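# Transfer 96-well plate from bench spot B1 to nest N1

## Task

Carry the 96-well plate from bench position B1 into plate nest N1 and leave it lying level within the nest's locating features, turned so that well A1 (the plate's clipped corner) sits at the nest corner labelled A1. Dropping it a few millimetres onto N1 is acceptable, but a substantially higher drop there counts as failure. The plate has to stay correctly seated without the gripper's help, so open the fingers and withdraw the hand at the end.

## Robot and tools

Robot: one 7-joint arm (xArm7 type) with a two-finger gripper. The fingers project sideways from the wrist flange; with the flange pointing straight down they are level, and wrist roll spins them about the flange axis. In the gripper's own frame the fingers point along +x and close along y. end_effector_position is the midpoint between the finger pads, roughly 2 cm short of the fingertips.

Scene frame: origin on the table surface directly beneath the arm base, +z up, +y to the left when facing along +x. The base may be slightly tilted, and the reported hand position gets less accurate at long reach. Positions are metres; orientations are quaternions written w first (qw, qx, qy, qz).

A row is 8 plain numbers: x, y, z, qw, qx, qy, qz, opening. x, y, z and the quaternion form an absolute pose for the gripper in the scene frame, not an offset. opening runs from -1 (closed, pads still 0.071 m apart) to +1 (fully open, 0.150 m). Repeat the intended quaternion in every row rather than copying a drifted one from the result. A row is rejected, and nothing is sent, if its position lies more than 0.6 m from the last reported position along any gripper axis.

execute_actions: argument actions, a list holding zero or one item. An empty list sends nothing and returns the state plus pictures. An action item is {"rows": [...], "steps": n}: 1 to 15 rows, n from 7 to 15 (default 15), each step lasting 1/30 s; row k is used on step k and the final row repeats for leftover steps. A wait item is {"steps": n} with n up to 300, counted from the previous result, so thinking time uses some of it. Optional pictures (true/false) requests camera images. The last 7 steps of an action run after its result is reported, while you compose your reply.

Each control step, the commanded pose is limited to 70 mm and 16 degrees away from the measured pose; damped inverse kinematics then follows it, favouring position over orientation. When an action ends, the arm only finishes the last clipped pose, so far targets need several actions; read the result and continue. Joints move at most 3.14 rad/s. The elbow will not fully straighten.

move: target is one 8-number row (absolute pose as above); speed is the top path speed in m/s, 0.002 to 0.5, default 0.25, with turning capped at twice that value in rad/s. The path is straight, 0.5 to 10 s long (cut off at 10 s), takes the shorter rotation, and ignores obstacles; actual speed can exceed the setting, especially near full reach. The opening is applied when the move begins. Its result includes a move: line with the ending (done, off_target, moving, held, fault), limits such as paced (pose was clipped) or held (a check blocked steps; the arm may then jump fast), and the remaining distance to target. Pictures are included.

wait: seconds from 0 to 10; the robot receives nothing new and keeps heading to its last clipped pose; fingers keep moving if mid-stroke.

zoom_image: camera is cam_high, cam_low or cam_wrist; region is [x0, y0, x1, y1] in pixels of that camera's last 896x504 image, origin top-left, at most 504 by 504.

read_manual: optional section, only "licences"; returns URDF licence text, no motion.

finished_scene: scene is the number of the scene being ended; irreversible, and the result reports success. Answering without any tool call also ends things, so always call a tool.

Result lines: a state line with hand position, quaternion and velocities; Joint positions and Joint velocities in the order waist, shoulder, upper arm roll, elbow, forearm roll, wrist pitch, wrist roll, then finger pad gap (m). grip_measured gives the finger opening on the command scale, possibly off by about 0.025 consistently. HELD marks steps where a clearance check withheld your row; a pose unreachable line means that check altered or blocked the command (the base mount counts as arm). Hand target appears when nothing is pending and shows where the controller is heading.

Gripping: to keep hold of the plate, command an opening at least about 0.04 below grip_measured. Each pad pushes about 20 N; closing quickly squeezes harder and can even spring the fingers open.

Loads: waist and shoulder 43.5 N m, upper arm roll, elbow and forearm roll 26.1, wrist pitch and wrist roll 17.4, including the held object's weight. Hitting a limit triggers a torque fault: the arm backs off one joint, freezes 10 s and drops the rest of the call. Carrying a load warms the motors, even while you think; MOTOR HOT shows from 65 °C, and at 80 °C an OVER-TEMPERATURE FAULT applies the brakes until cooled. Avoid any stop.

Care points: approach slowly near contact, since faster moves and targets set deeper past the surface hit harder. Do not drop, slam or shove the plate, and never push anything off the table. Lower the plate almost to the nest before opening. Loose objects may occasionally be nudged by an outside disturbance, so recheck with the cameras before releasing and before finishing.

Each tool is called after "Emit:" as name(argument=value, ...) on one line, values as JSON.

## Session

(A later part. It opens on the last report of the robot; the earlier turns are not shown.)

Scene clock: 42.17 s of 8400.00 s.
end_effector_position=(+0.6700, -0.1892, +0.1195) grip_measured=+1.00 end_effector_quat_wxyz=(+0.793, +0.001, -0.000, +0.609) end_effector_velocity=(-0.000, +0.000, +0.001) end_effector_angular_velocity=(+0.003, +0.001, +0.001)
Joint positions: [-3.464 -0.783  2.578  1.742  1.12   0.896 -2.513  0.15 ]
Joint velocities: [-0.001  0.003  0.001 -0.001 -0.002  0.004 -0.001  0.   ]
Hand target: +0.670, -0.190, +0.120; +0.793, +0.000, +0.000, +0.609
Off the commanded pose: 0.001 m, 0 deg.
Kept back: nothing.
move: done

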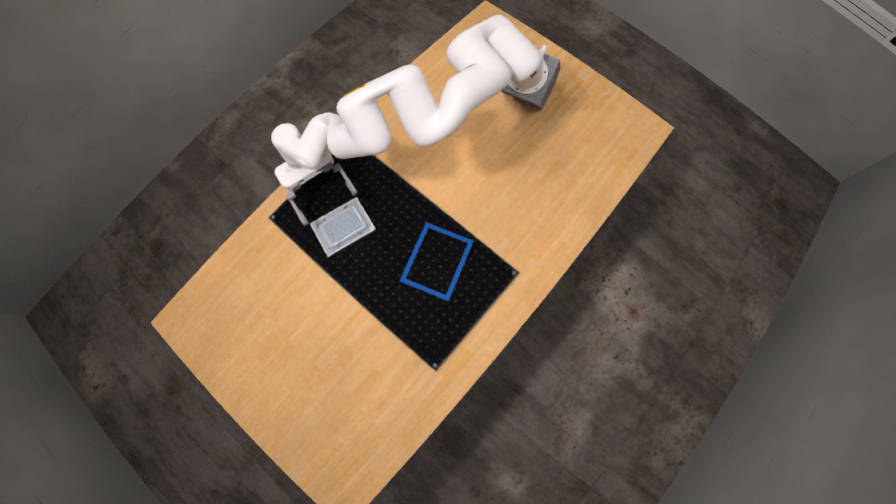

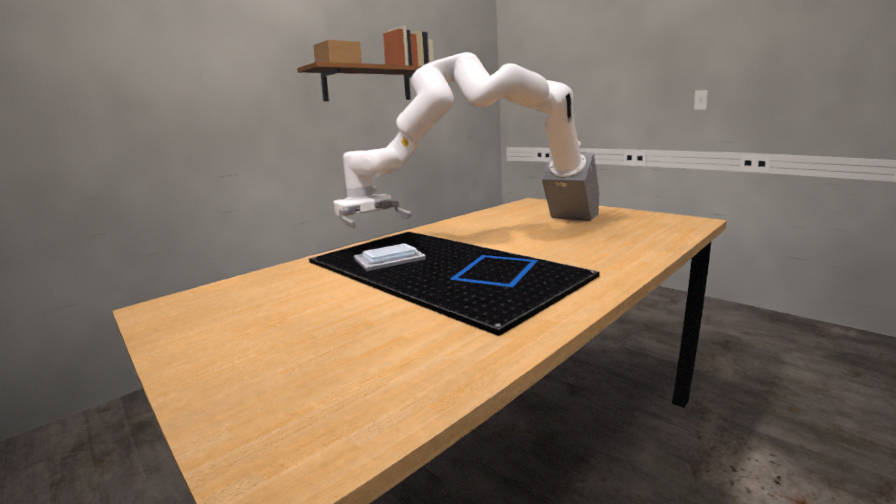

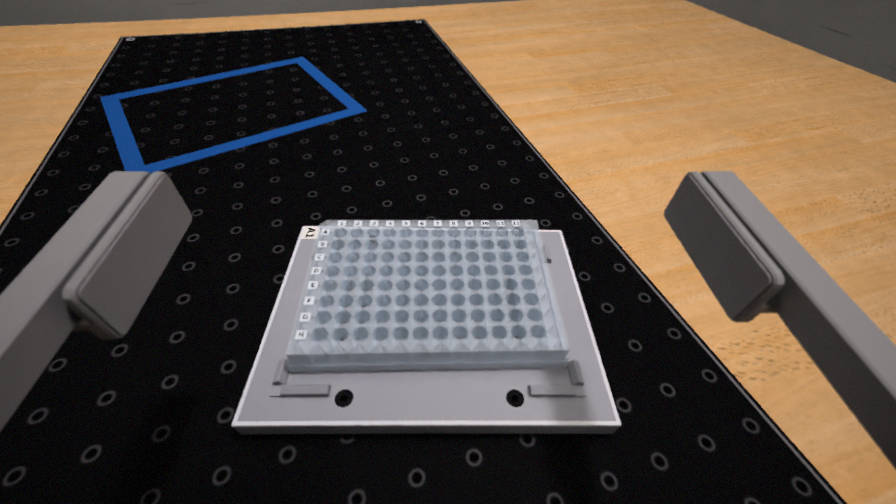

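Emit:
move(target=[0.686, -0.128, 0.055, 0.793, 0, 0, 0.609, 1], speed=0.1)

Emit:
move(target=[0.686, -0.128, 0.04, 0.793, 0, 0, 0.609, 1], speed=0.04)

Emit:
move(target=[0.686, -0.128, 0.04, 0.793, 0, 0, 0.609, 0.3])

Emit:
move(target=[0.686, -0.128, 0.046, 0.793, 0, 0, 0.609, 0.3], speed=0.03)

Emit:
move(target=[0.6846, -0.137, 0.046, 0.793, 0, 0, 0.609, 0.3], speed=0.03)

Emit:
move(target=[0.6846, -0.137, 0.039, 0.793, 0, 0, 0.609, 0.3], speed=0.02)

Emit:
move(target=[0.6846, -0.137, 0.039, 0.793, 0, 0, 0.609, 1])

Emit:
move(target=[0.67, -0.19, 0.12, 0.793, 0, 0, 0.609, 1], speed=0.1)

Scene clock: 44.20 s of 8400.00 s.
end_effector_position=(+0.6861, -0.1289, +0.0555) grip_measured=+1.00 end_effector_quat_wxyz=(+0.793, -0.001, +0.000, +0.609) end_effector_velocity=(+0.001, -0.000, -0.000) end_effector_angular_velocity=(-0.003, -0.003, -0.002)
Joint positions: [-3.359 -0.854  2.621  1.759  1.154  0.771 -2.445  0.15 ]
Joint velocities: [ 0.001 -0.002 -0.001  0.004  0.001 -0.003  0.003  0.   ]
Hand target: +0.686, -0.128, +0.055; +0.793, -0.000, -0.000, +0.609
Off the commanded pose: 0.001 m, 0 deg.
Kept back: nothing.
move: done

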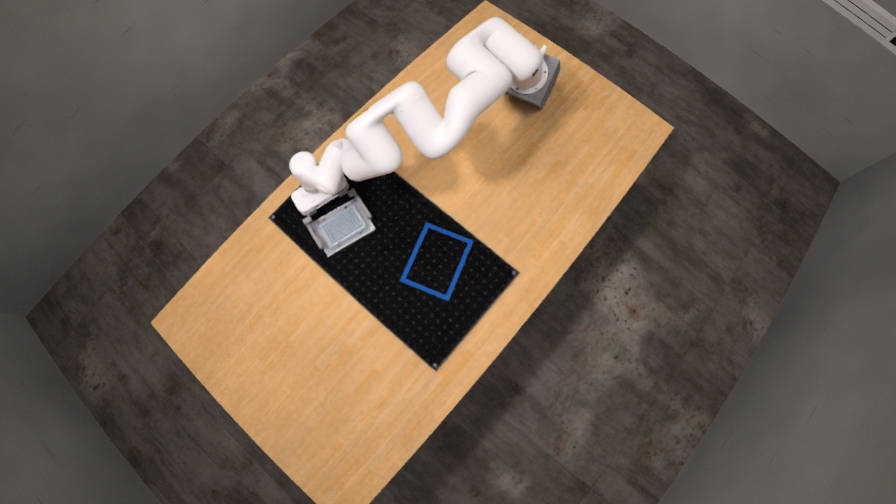

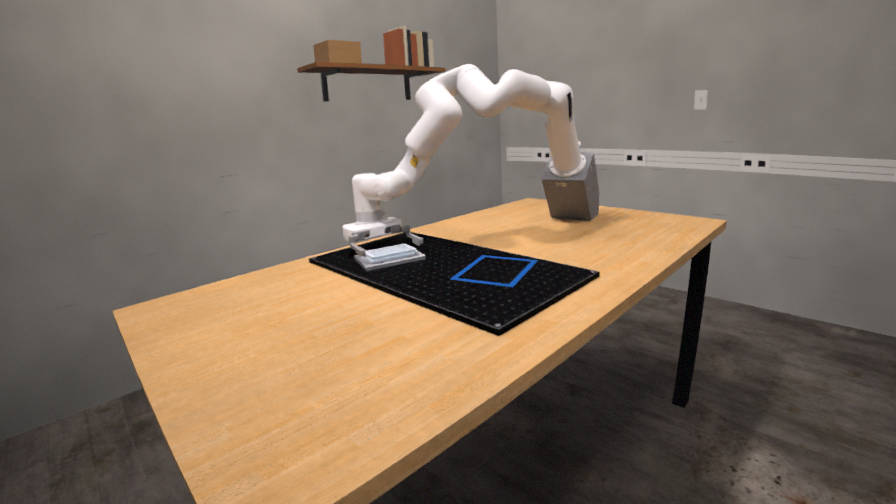

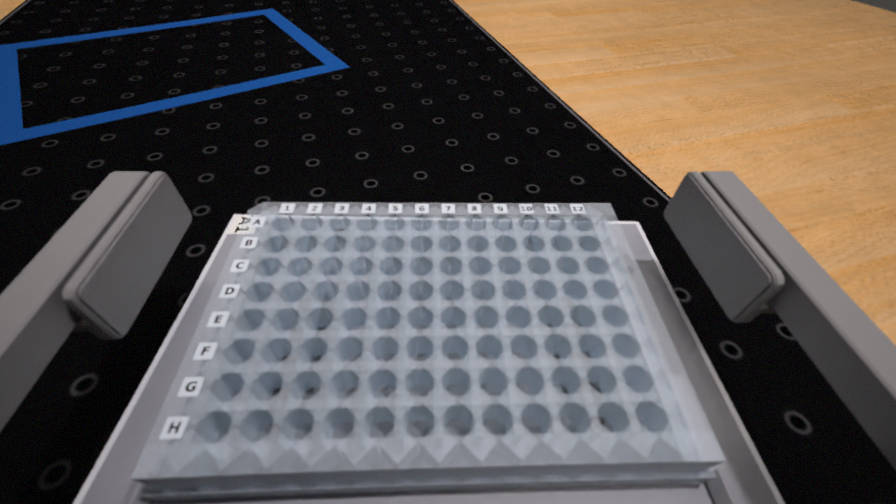

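Scene clock: 44.97 s of 8400.00 s.
end_effector_position=(+0.6860, -0.1281, +0.0402) grip_measured=+1.00 end_effector_quat_wxyz=(+0.793, -0.000, -0.000, +0.609) end_effector_velocity=(+0.002, -0.000, +0.000) end_effector_angular_velocity=(-0.002, -0.003, +0.001)
Joint positions: [-3.365 -0.895  2.633  1.796  1.164  0.762 -2.439  0.15 ]
Joint velocities: [-0.001 -0.002 -0.001  0.006  0.001 -0.001  0.001  0.   ]
Hand target: +0.686, -0.128, +0.040; +0.793, -0.000, -0.000, +0.609
Off the commanded pose: 0.000 m, 0 deg.
Kept back: nothing.
move: done

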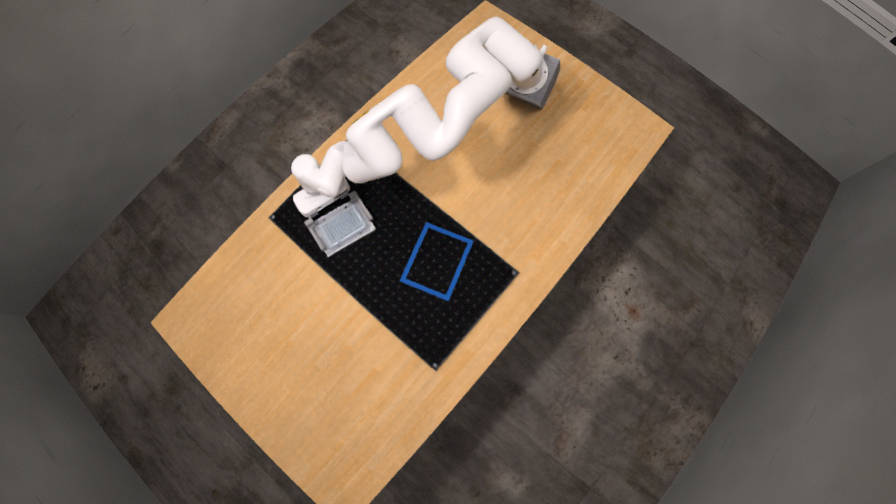

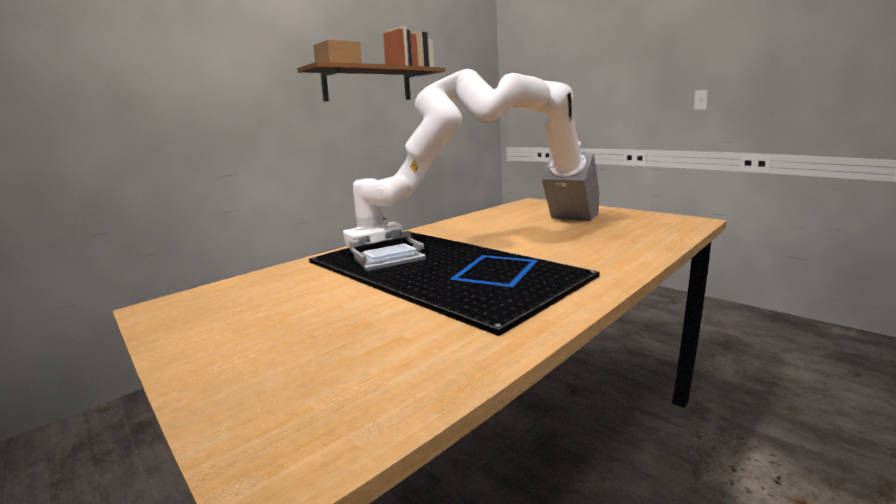

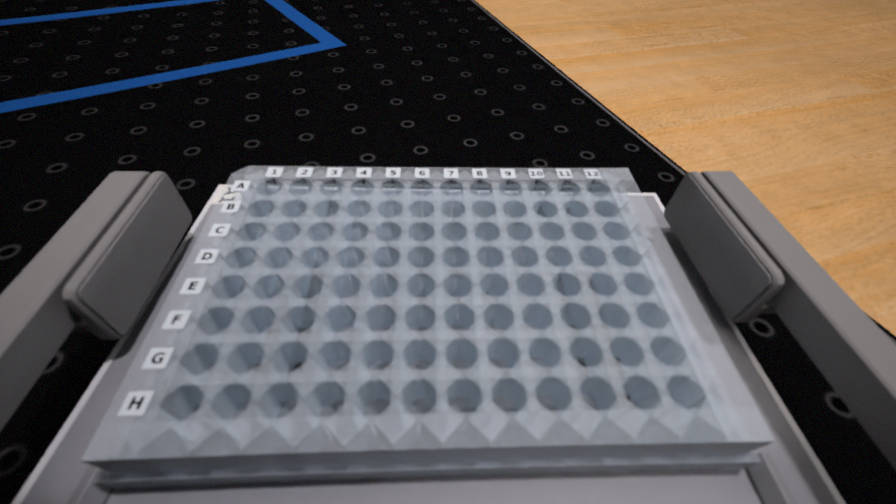

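Scene clock: 45.67 s of 8400.00 s.
end_effector_position=(+0.6860, -0.1281, +0.0401) grip_measured=+0.44 end_effector_quat_wxyz=(+0.793, -0.000, -0.000, +0.609) end_effector_velocity=(+0.000, +0.000, +0.001) end_effector_angular_velocity=(+0.000, -0.002, +0.000)
Joint positions: [-3.365 -0.895  2.633  1.796  1.165  0.762 -2.439  0.128]
Joint velocities: [-0.001  0.001  0.001  0.     0.001 -0.    -0.001  0.   ]
Hand target: +0.686, -0.128, +0.040; +0.793, -0.000, -0.000, +0.609
Off the commanded pose: 0.000 m, 0 deg.
Kept back: nothing.
move: done

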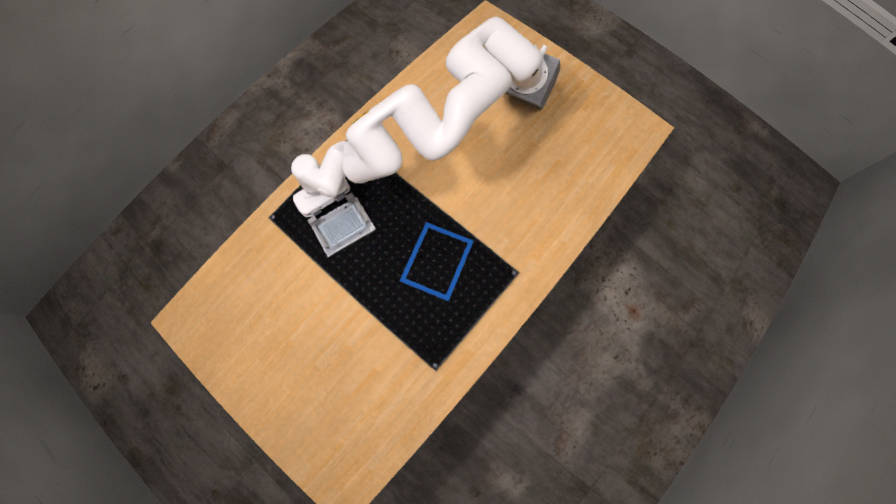

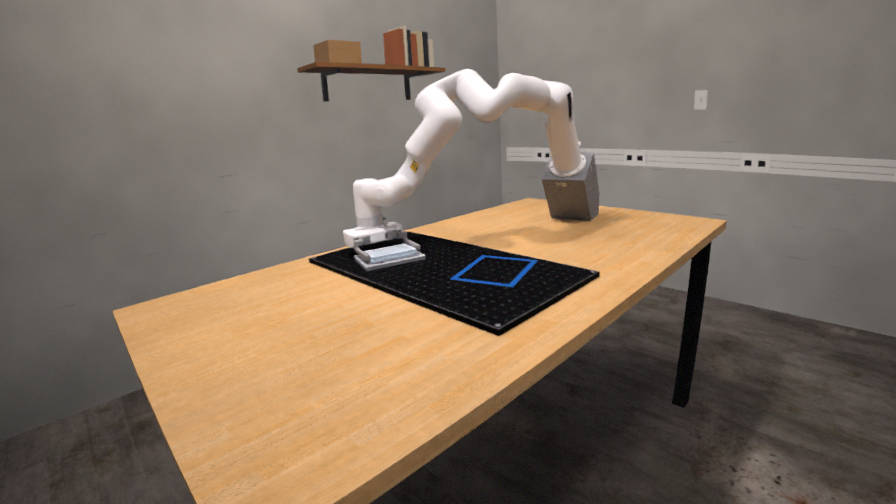

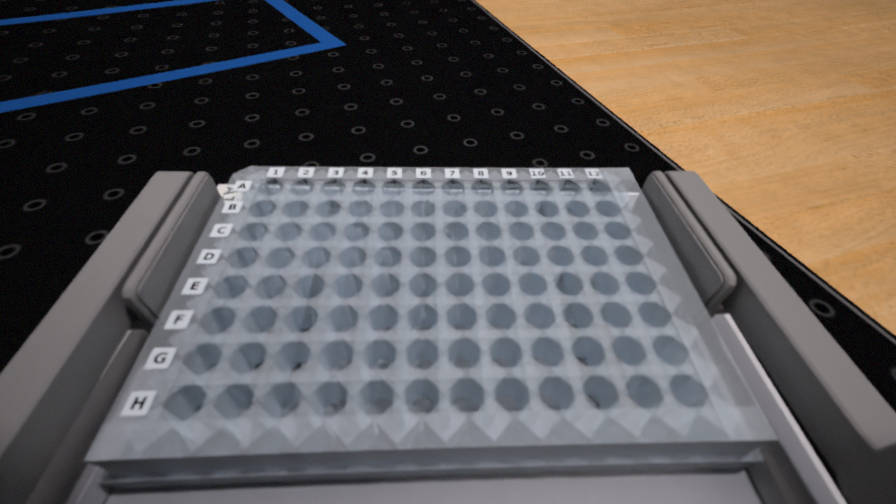

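Scene clock: 46.37 s of 8400.00 s.
end_effector_position=(+0.6860, -0.1280, +0.0459) grip_measured=+0.44 end_effector_quat_wxyz=(+0.793, -0.000, -0.000, +0.609) end_effector_velocity=(-0.001, -0.000, +0.000) end_effector_angular_velocity=(+0.000, +0.003, -0.000)
Joint positions: [-3.362 -0.879  2.629  1.781  1.161  0.766 -2.441  0.128]
Joint velocities: [ 0.001  0.002 -0.001 -0.005 -0.002  0.001 -0.001  0.   ]
Hand target: +0.686, -0.128, +0.046; +0.793, +0.000, +0.000, +0.609
Off the commanded pose: 0.000 m, 0 deg.
Kept back: nothing.
move: done

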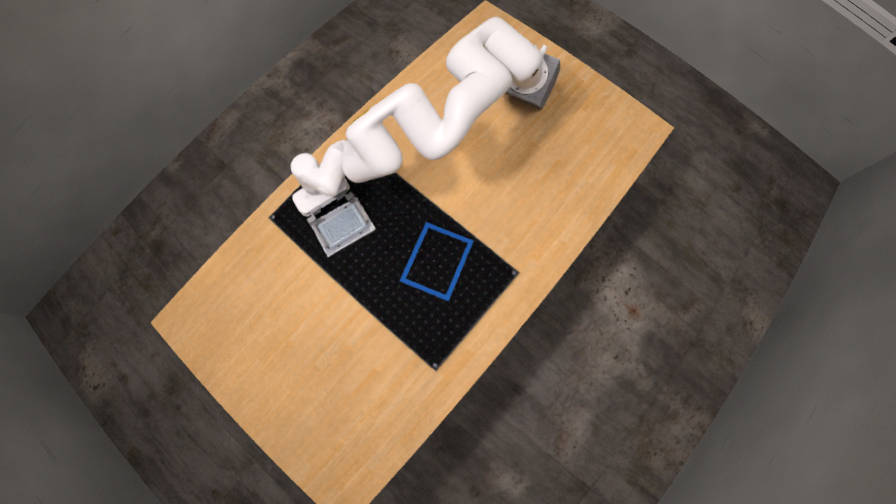

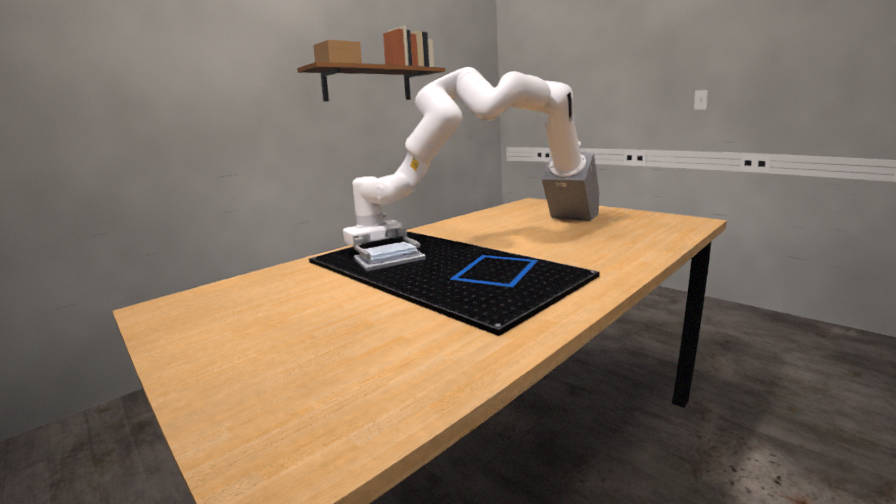

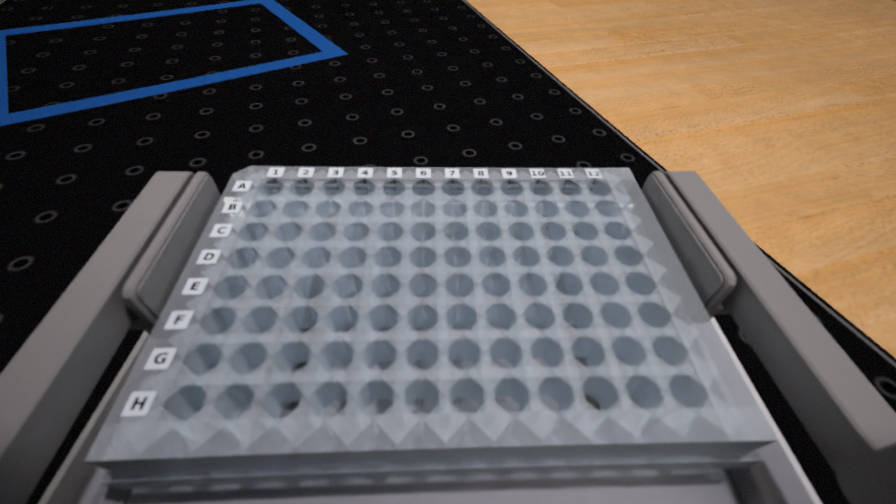

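Scene clock: 47.10 s of 8400.00 s.
end_effector_position=(+0.6846, -0.1369, +0.0460) grip_measured=+0.44 end_effector_quat_wxyz=(+0.793, +0.000, +0.000, +0.609) end_effector_velocity=(+0.001, +0.002, +0.000) end_effector_angular_velocity=(+0.004, -0.002, +0.003)
Joint positions: [-3.381 -0.892  2.63   1.8    1.162  0.777 -2.447  0.128]
Joint velocities: [ 0.    -0.001  0.002  0.004  0.     0.002 -0.001 -0.   ]
Hand target: +0.685, -0.137, +0.046; +0.793, +0.000, +0.000, +0.609
Off the commanded pose: 0.000 m, 0 deg.
Kept back: nothing.
move: done

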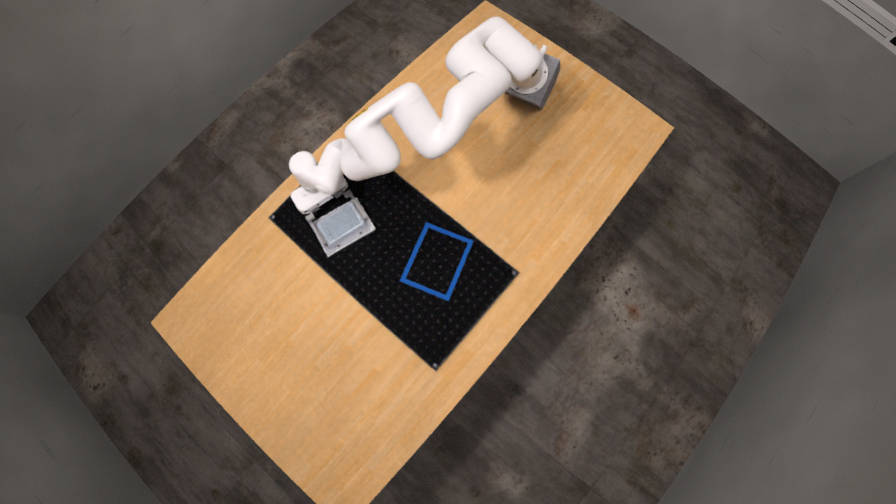

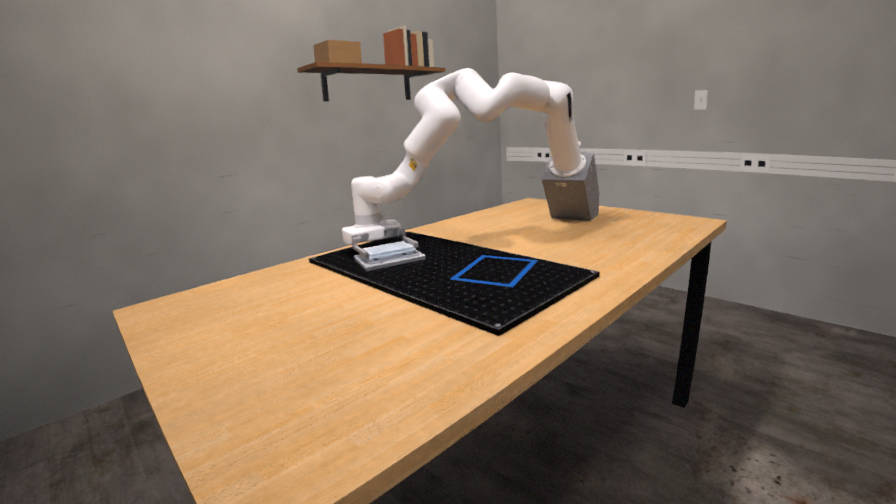

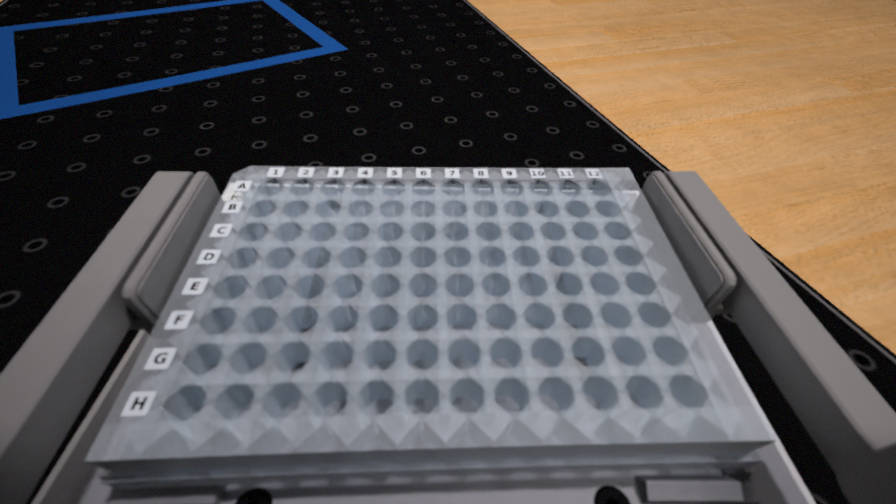

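Scene clock: 47.83 s of 8400.00 s.
end_effector_position=(+0.6847, -0.1373, +0.0394) grip_measured=+0.44 end_effector_quat_wxyz=(+0.793, -0.000, -0.000, +0.609) end_effector_velocity=(-0.001, +0.001, -0.003) end_effector_angular_velocity=(+0.002, +0.002, -0.002)
Joint positions: [-3.385 -0.912  2.634  1.819  1.166  0.773 -2.445  0.128]
Joint velocities: [-0.    -0.005  0.003  0.003  0.001 -0.001  0.002  0.   ]
Hand target: +0.685, -0.137, +0.039; +0.793, -0.000, -0.000, +0.609
Off the commanded pose: 0.000 m, 0 deg.
Kept back: nothing.
move: done

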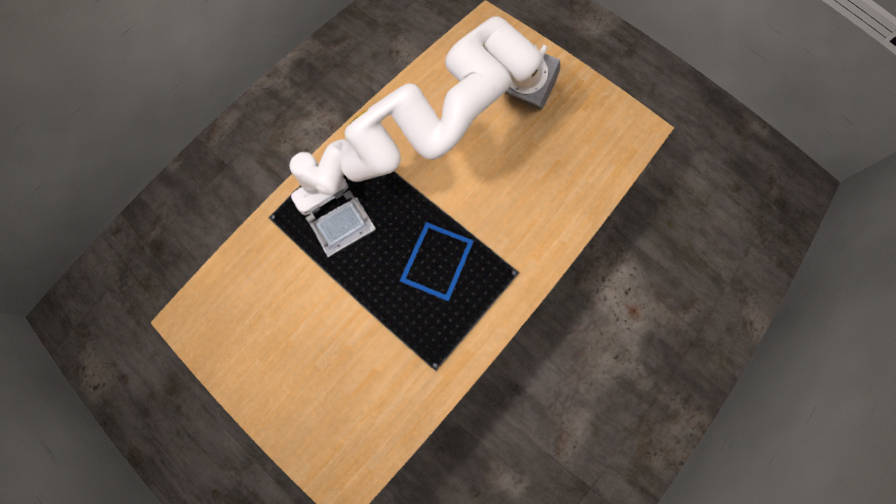

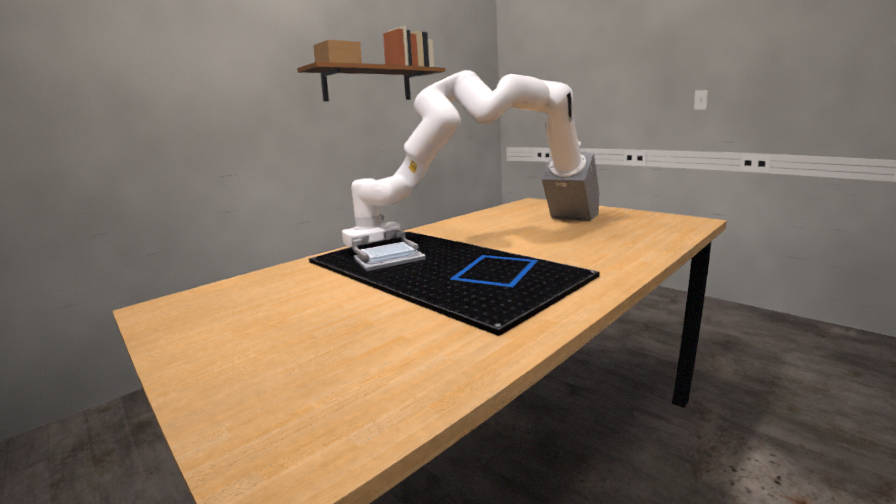

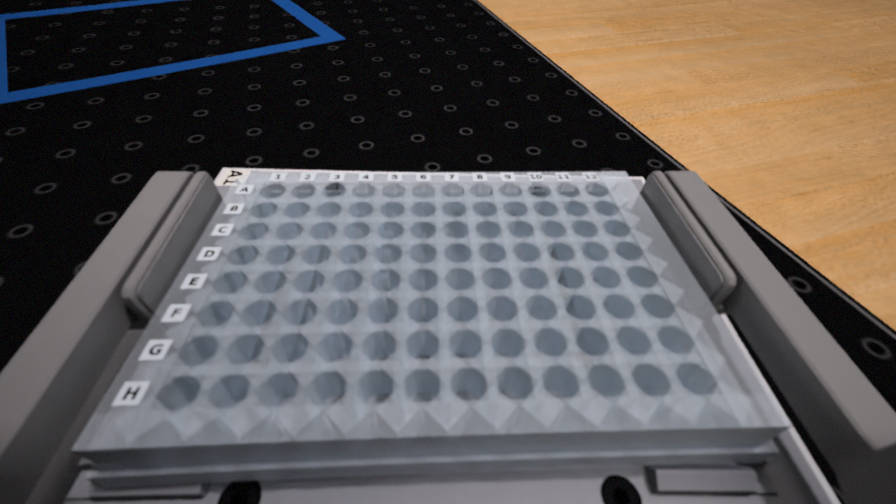

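Scene clock: 48.53 s of 8400.00 s.
end_effector_position=(+0.6846, -0.1370, +0.0390) grip_measured=+1.00 end_effector_quat_wxyz=(+0.793, +0.000, +0.000, +0.609) end_effector_velocity=(-0.001, -0.000, -0.001) end_effector_angular_velocity=(+0.000, +0.002, -0.000)
Joint positions: [-3.385 -0.912  2.635  1.819  1.166  0.773 -2.445  0.15 ]
Joint velocities: [-0.    -0.001  0.     0.    -0.     0.     0.     0.   ]
Hand target: +0.685, -0.137, +0.039; +0.793, -0.000, -0.000, +0.609
Off the commanded pose: 0.000 m, 0 deg.
Kept back: nothing.
move: done

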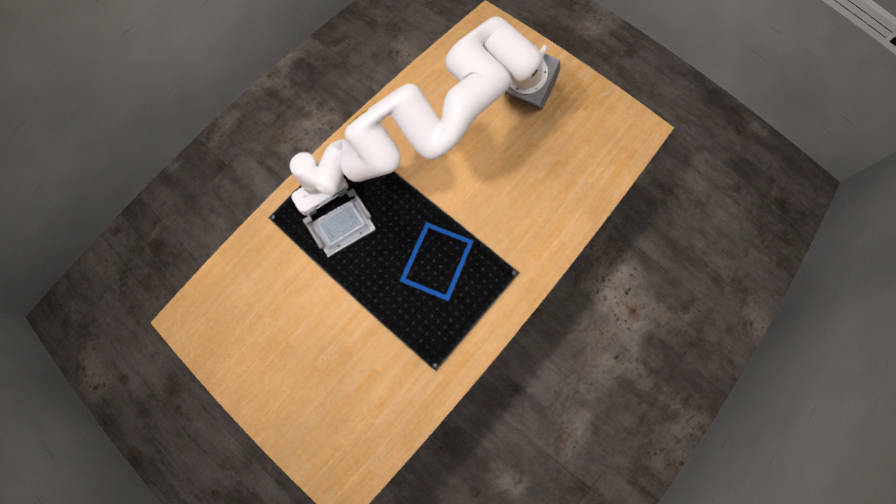

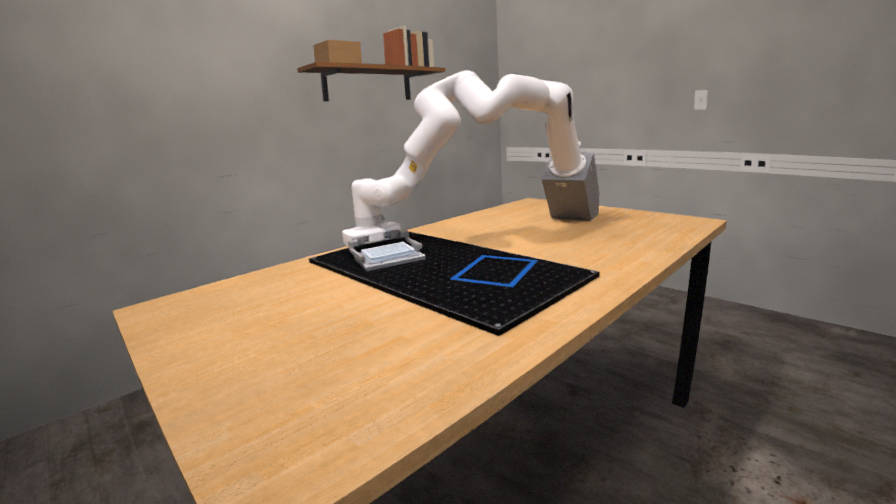

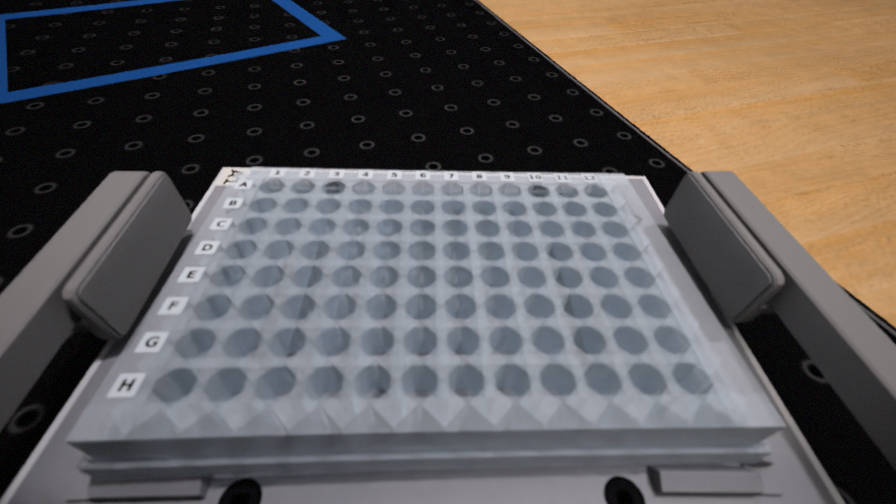

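Scene clock: 49.87 s of 8400.00 s.
end_effector_position=(+0.6700, -0.1892, +0.1194) grip_measured=+1.00 end_effector_quat_wxyz=(+0.793, +0.001, -0.000, +0.609) end_effector_velocity=(-0.001, +0.001, +0.001) end_effector_angular_velocity=(+0.004, +0.002, +0.001)
Joint positions: [-3.465 -0.783  2.579  1.742  1.119  0.895 -2.513  0.15 ]
Joint velocities: [-0.001  0.002  0.001 -0.002 -0.002  0.004 -0.001  0.   ]
Hand target: +0.670, -0.190, +0.120; +0.793, +0.000, +0.000, +0.609
Off the commanded pose: 0.001 m, 0 deg.
Kept back: nothing.
move: done

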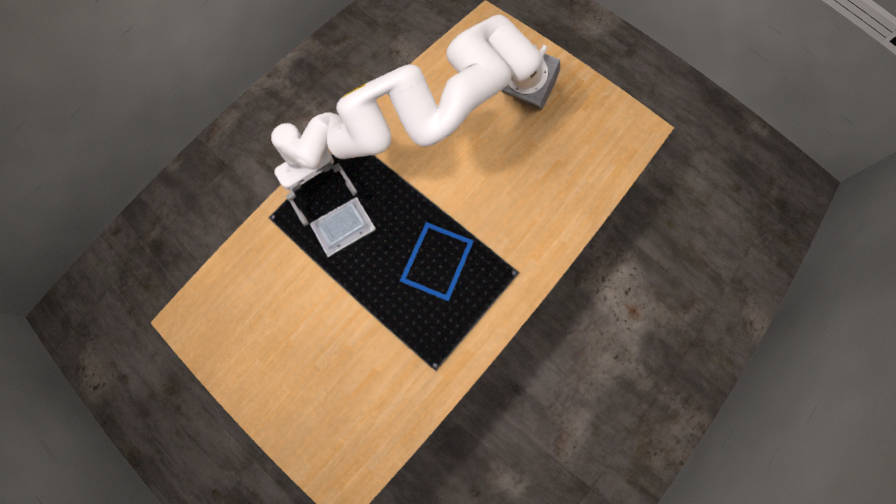

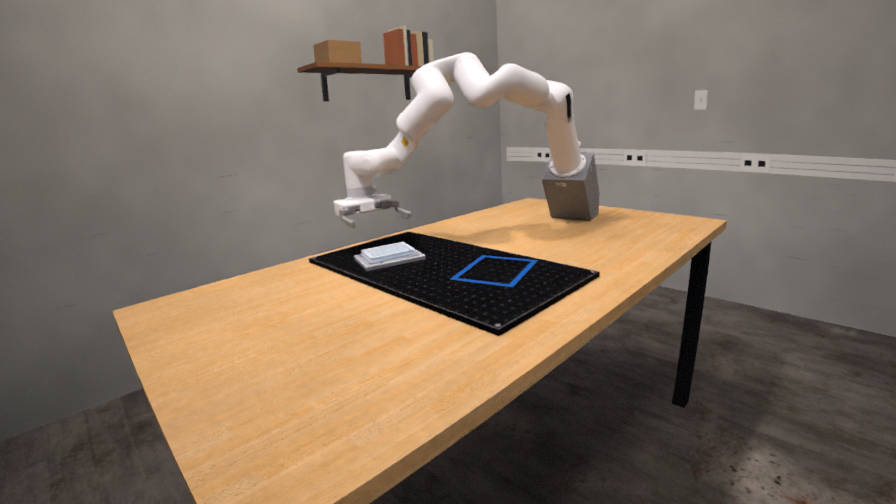

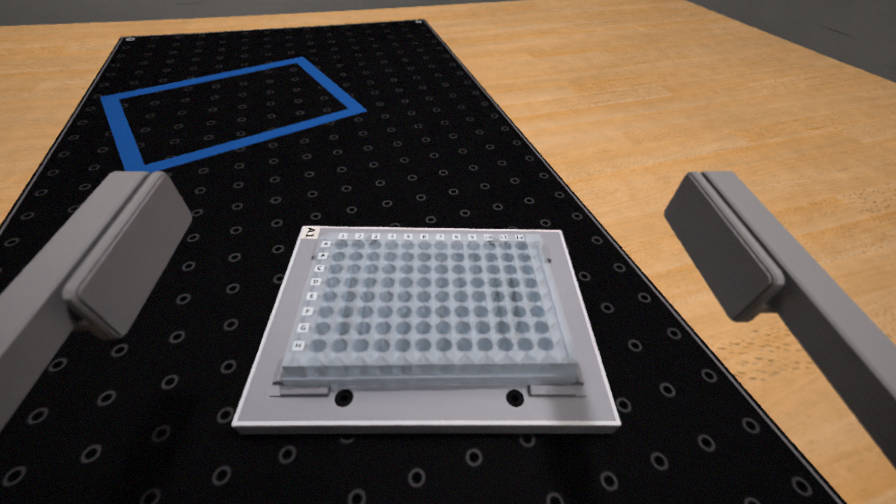

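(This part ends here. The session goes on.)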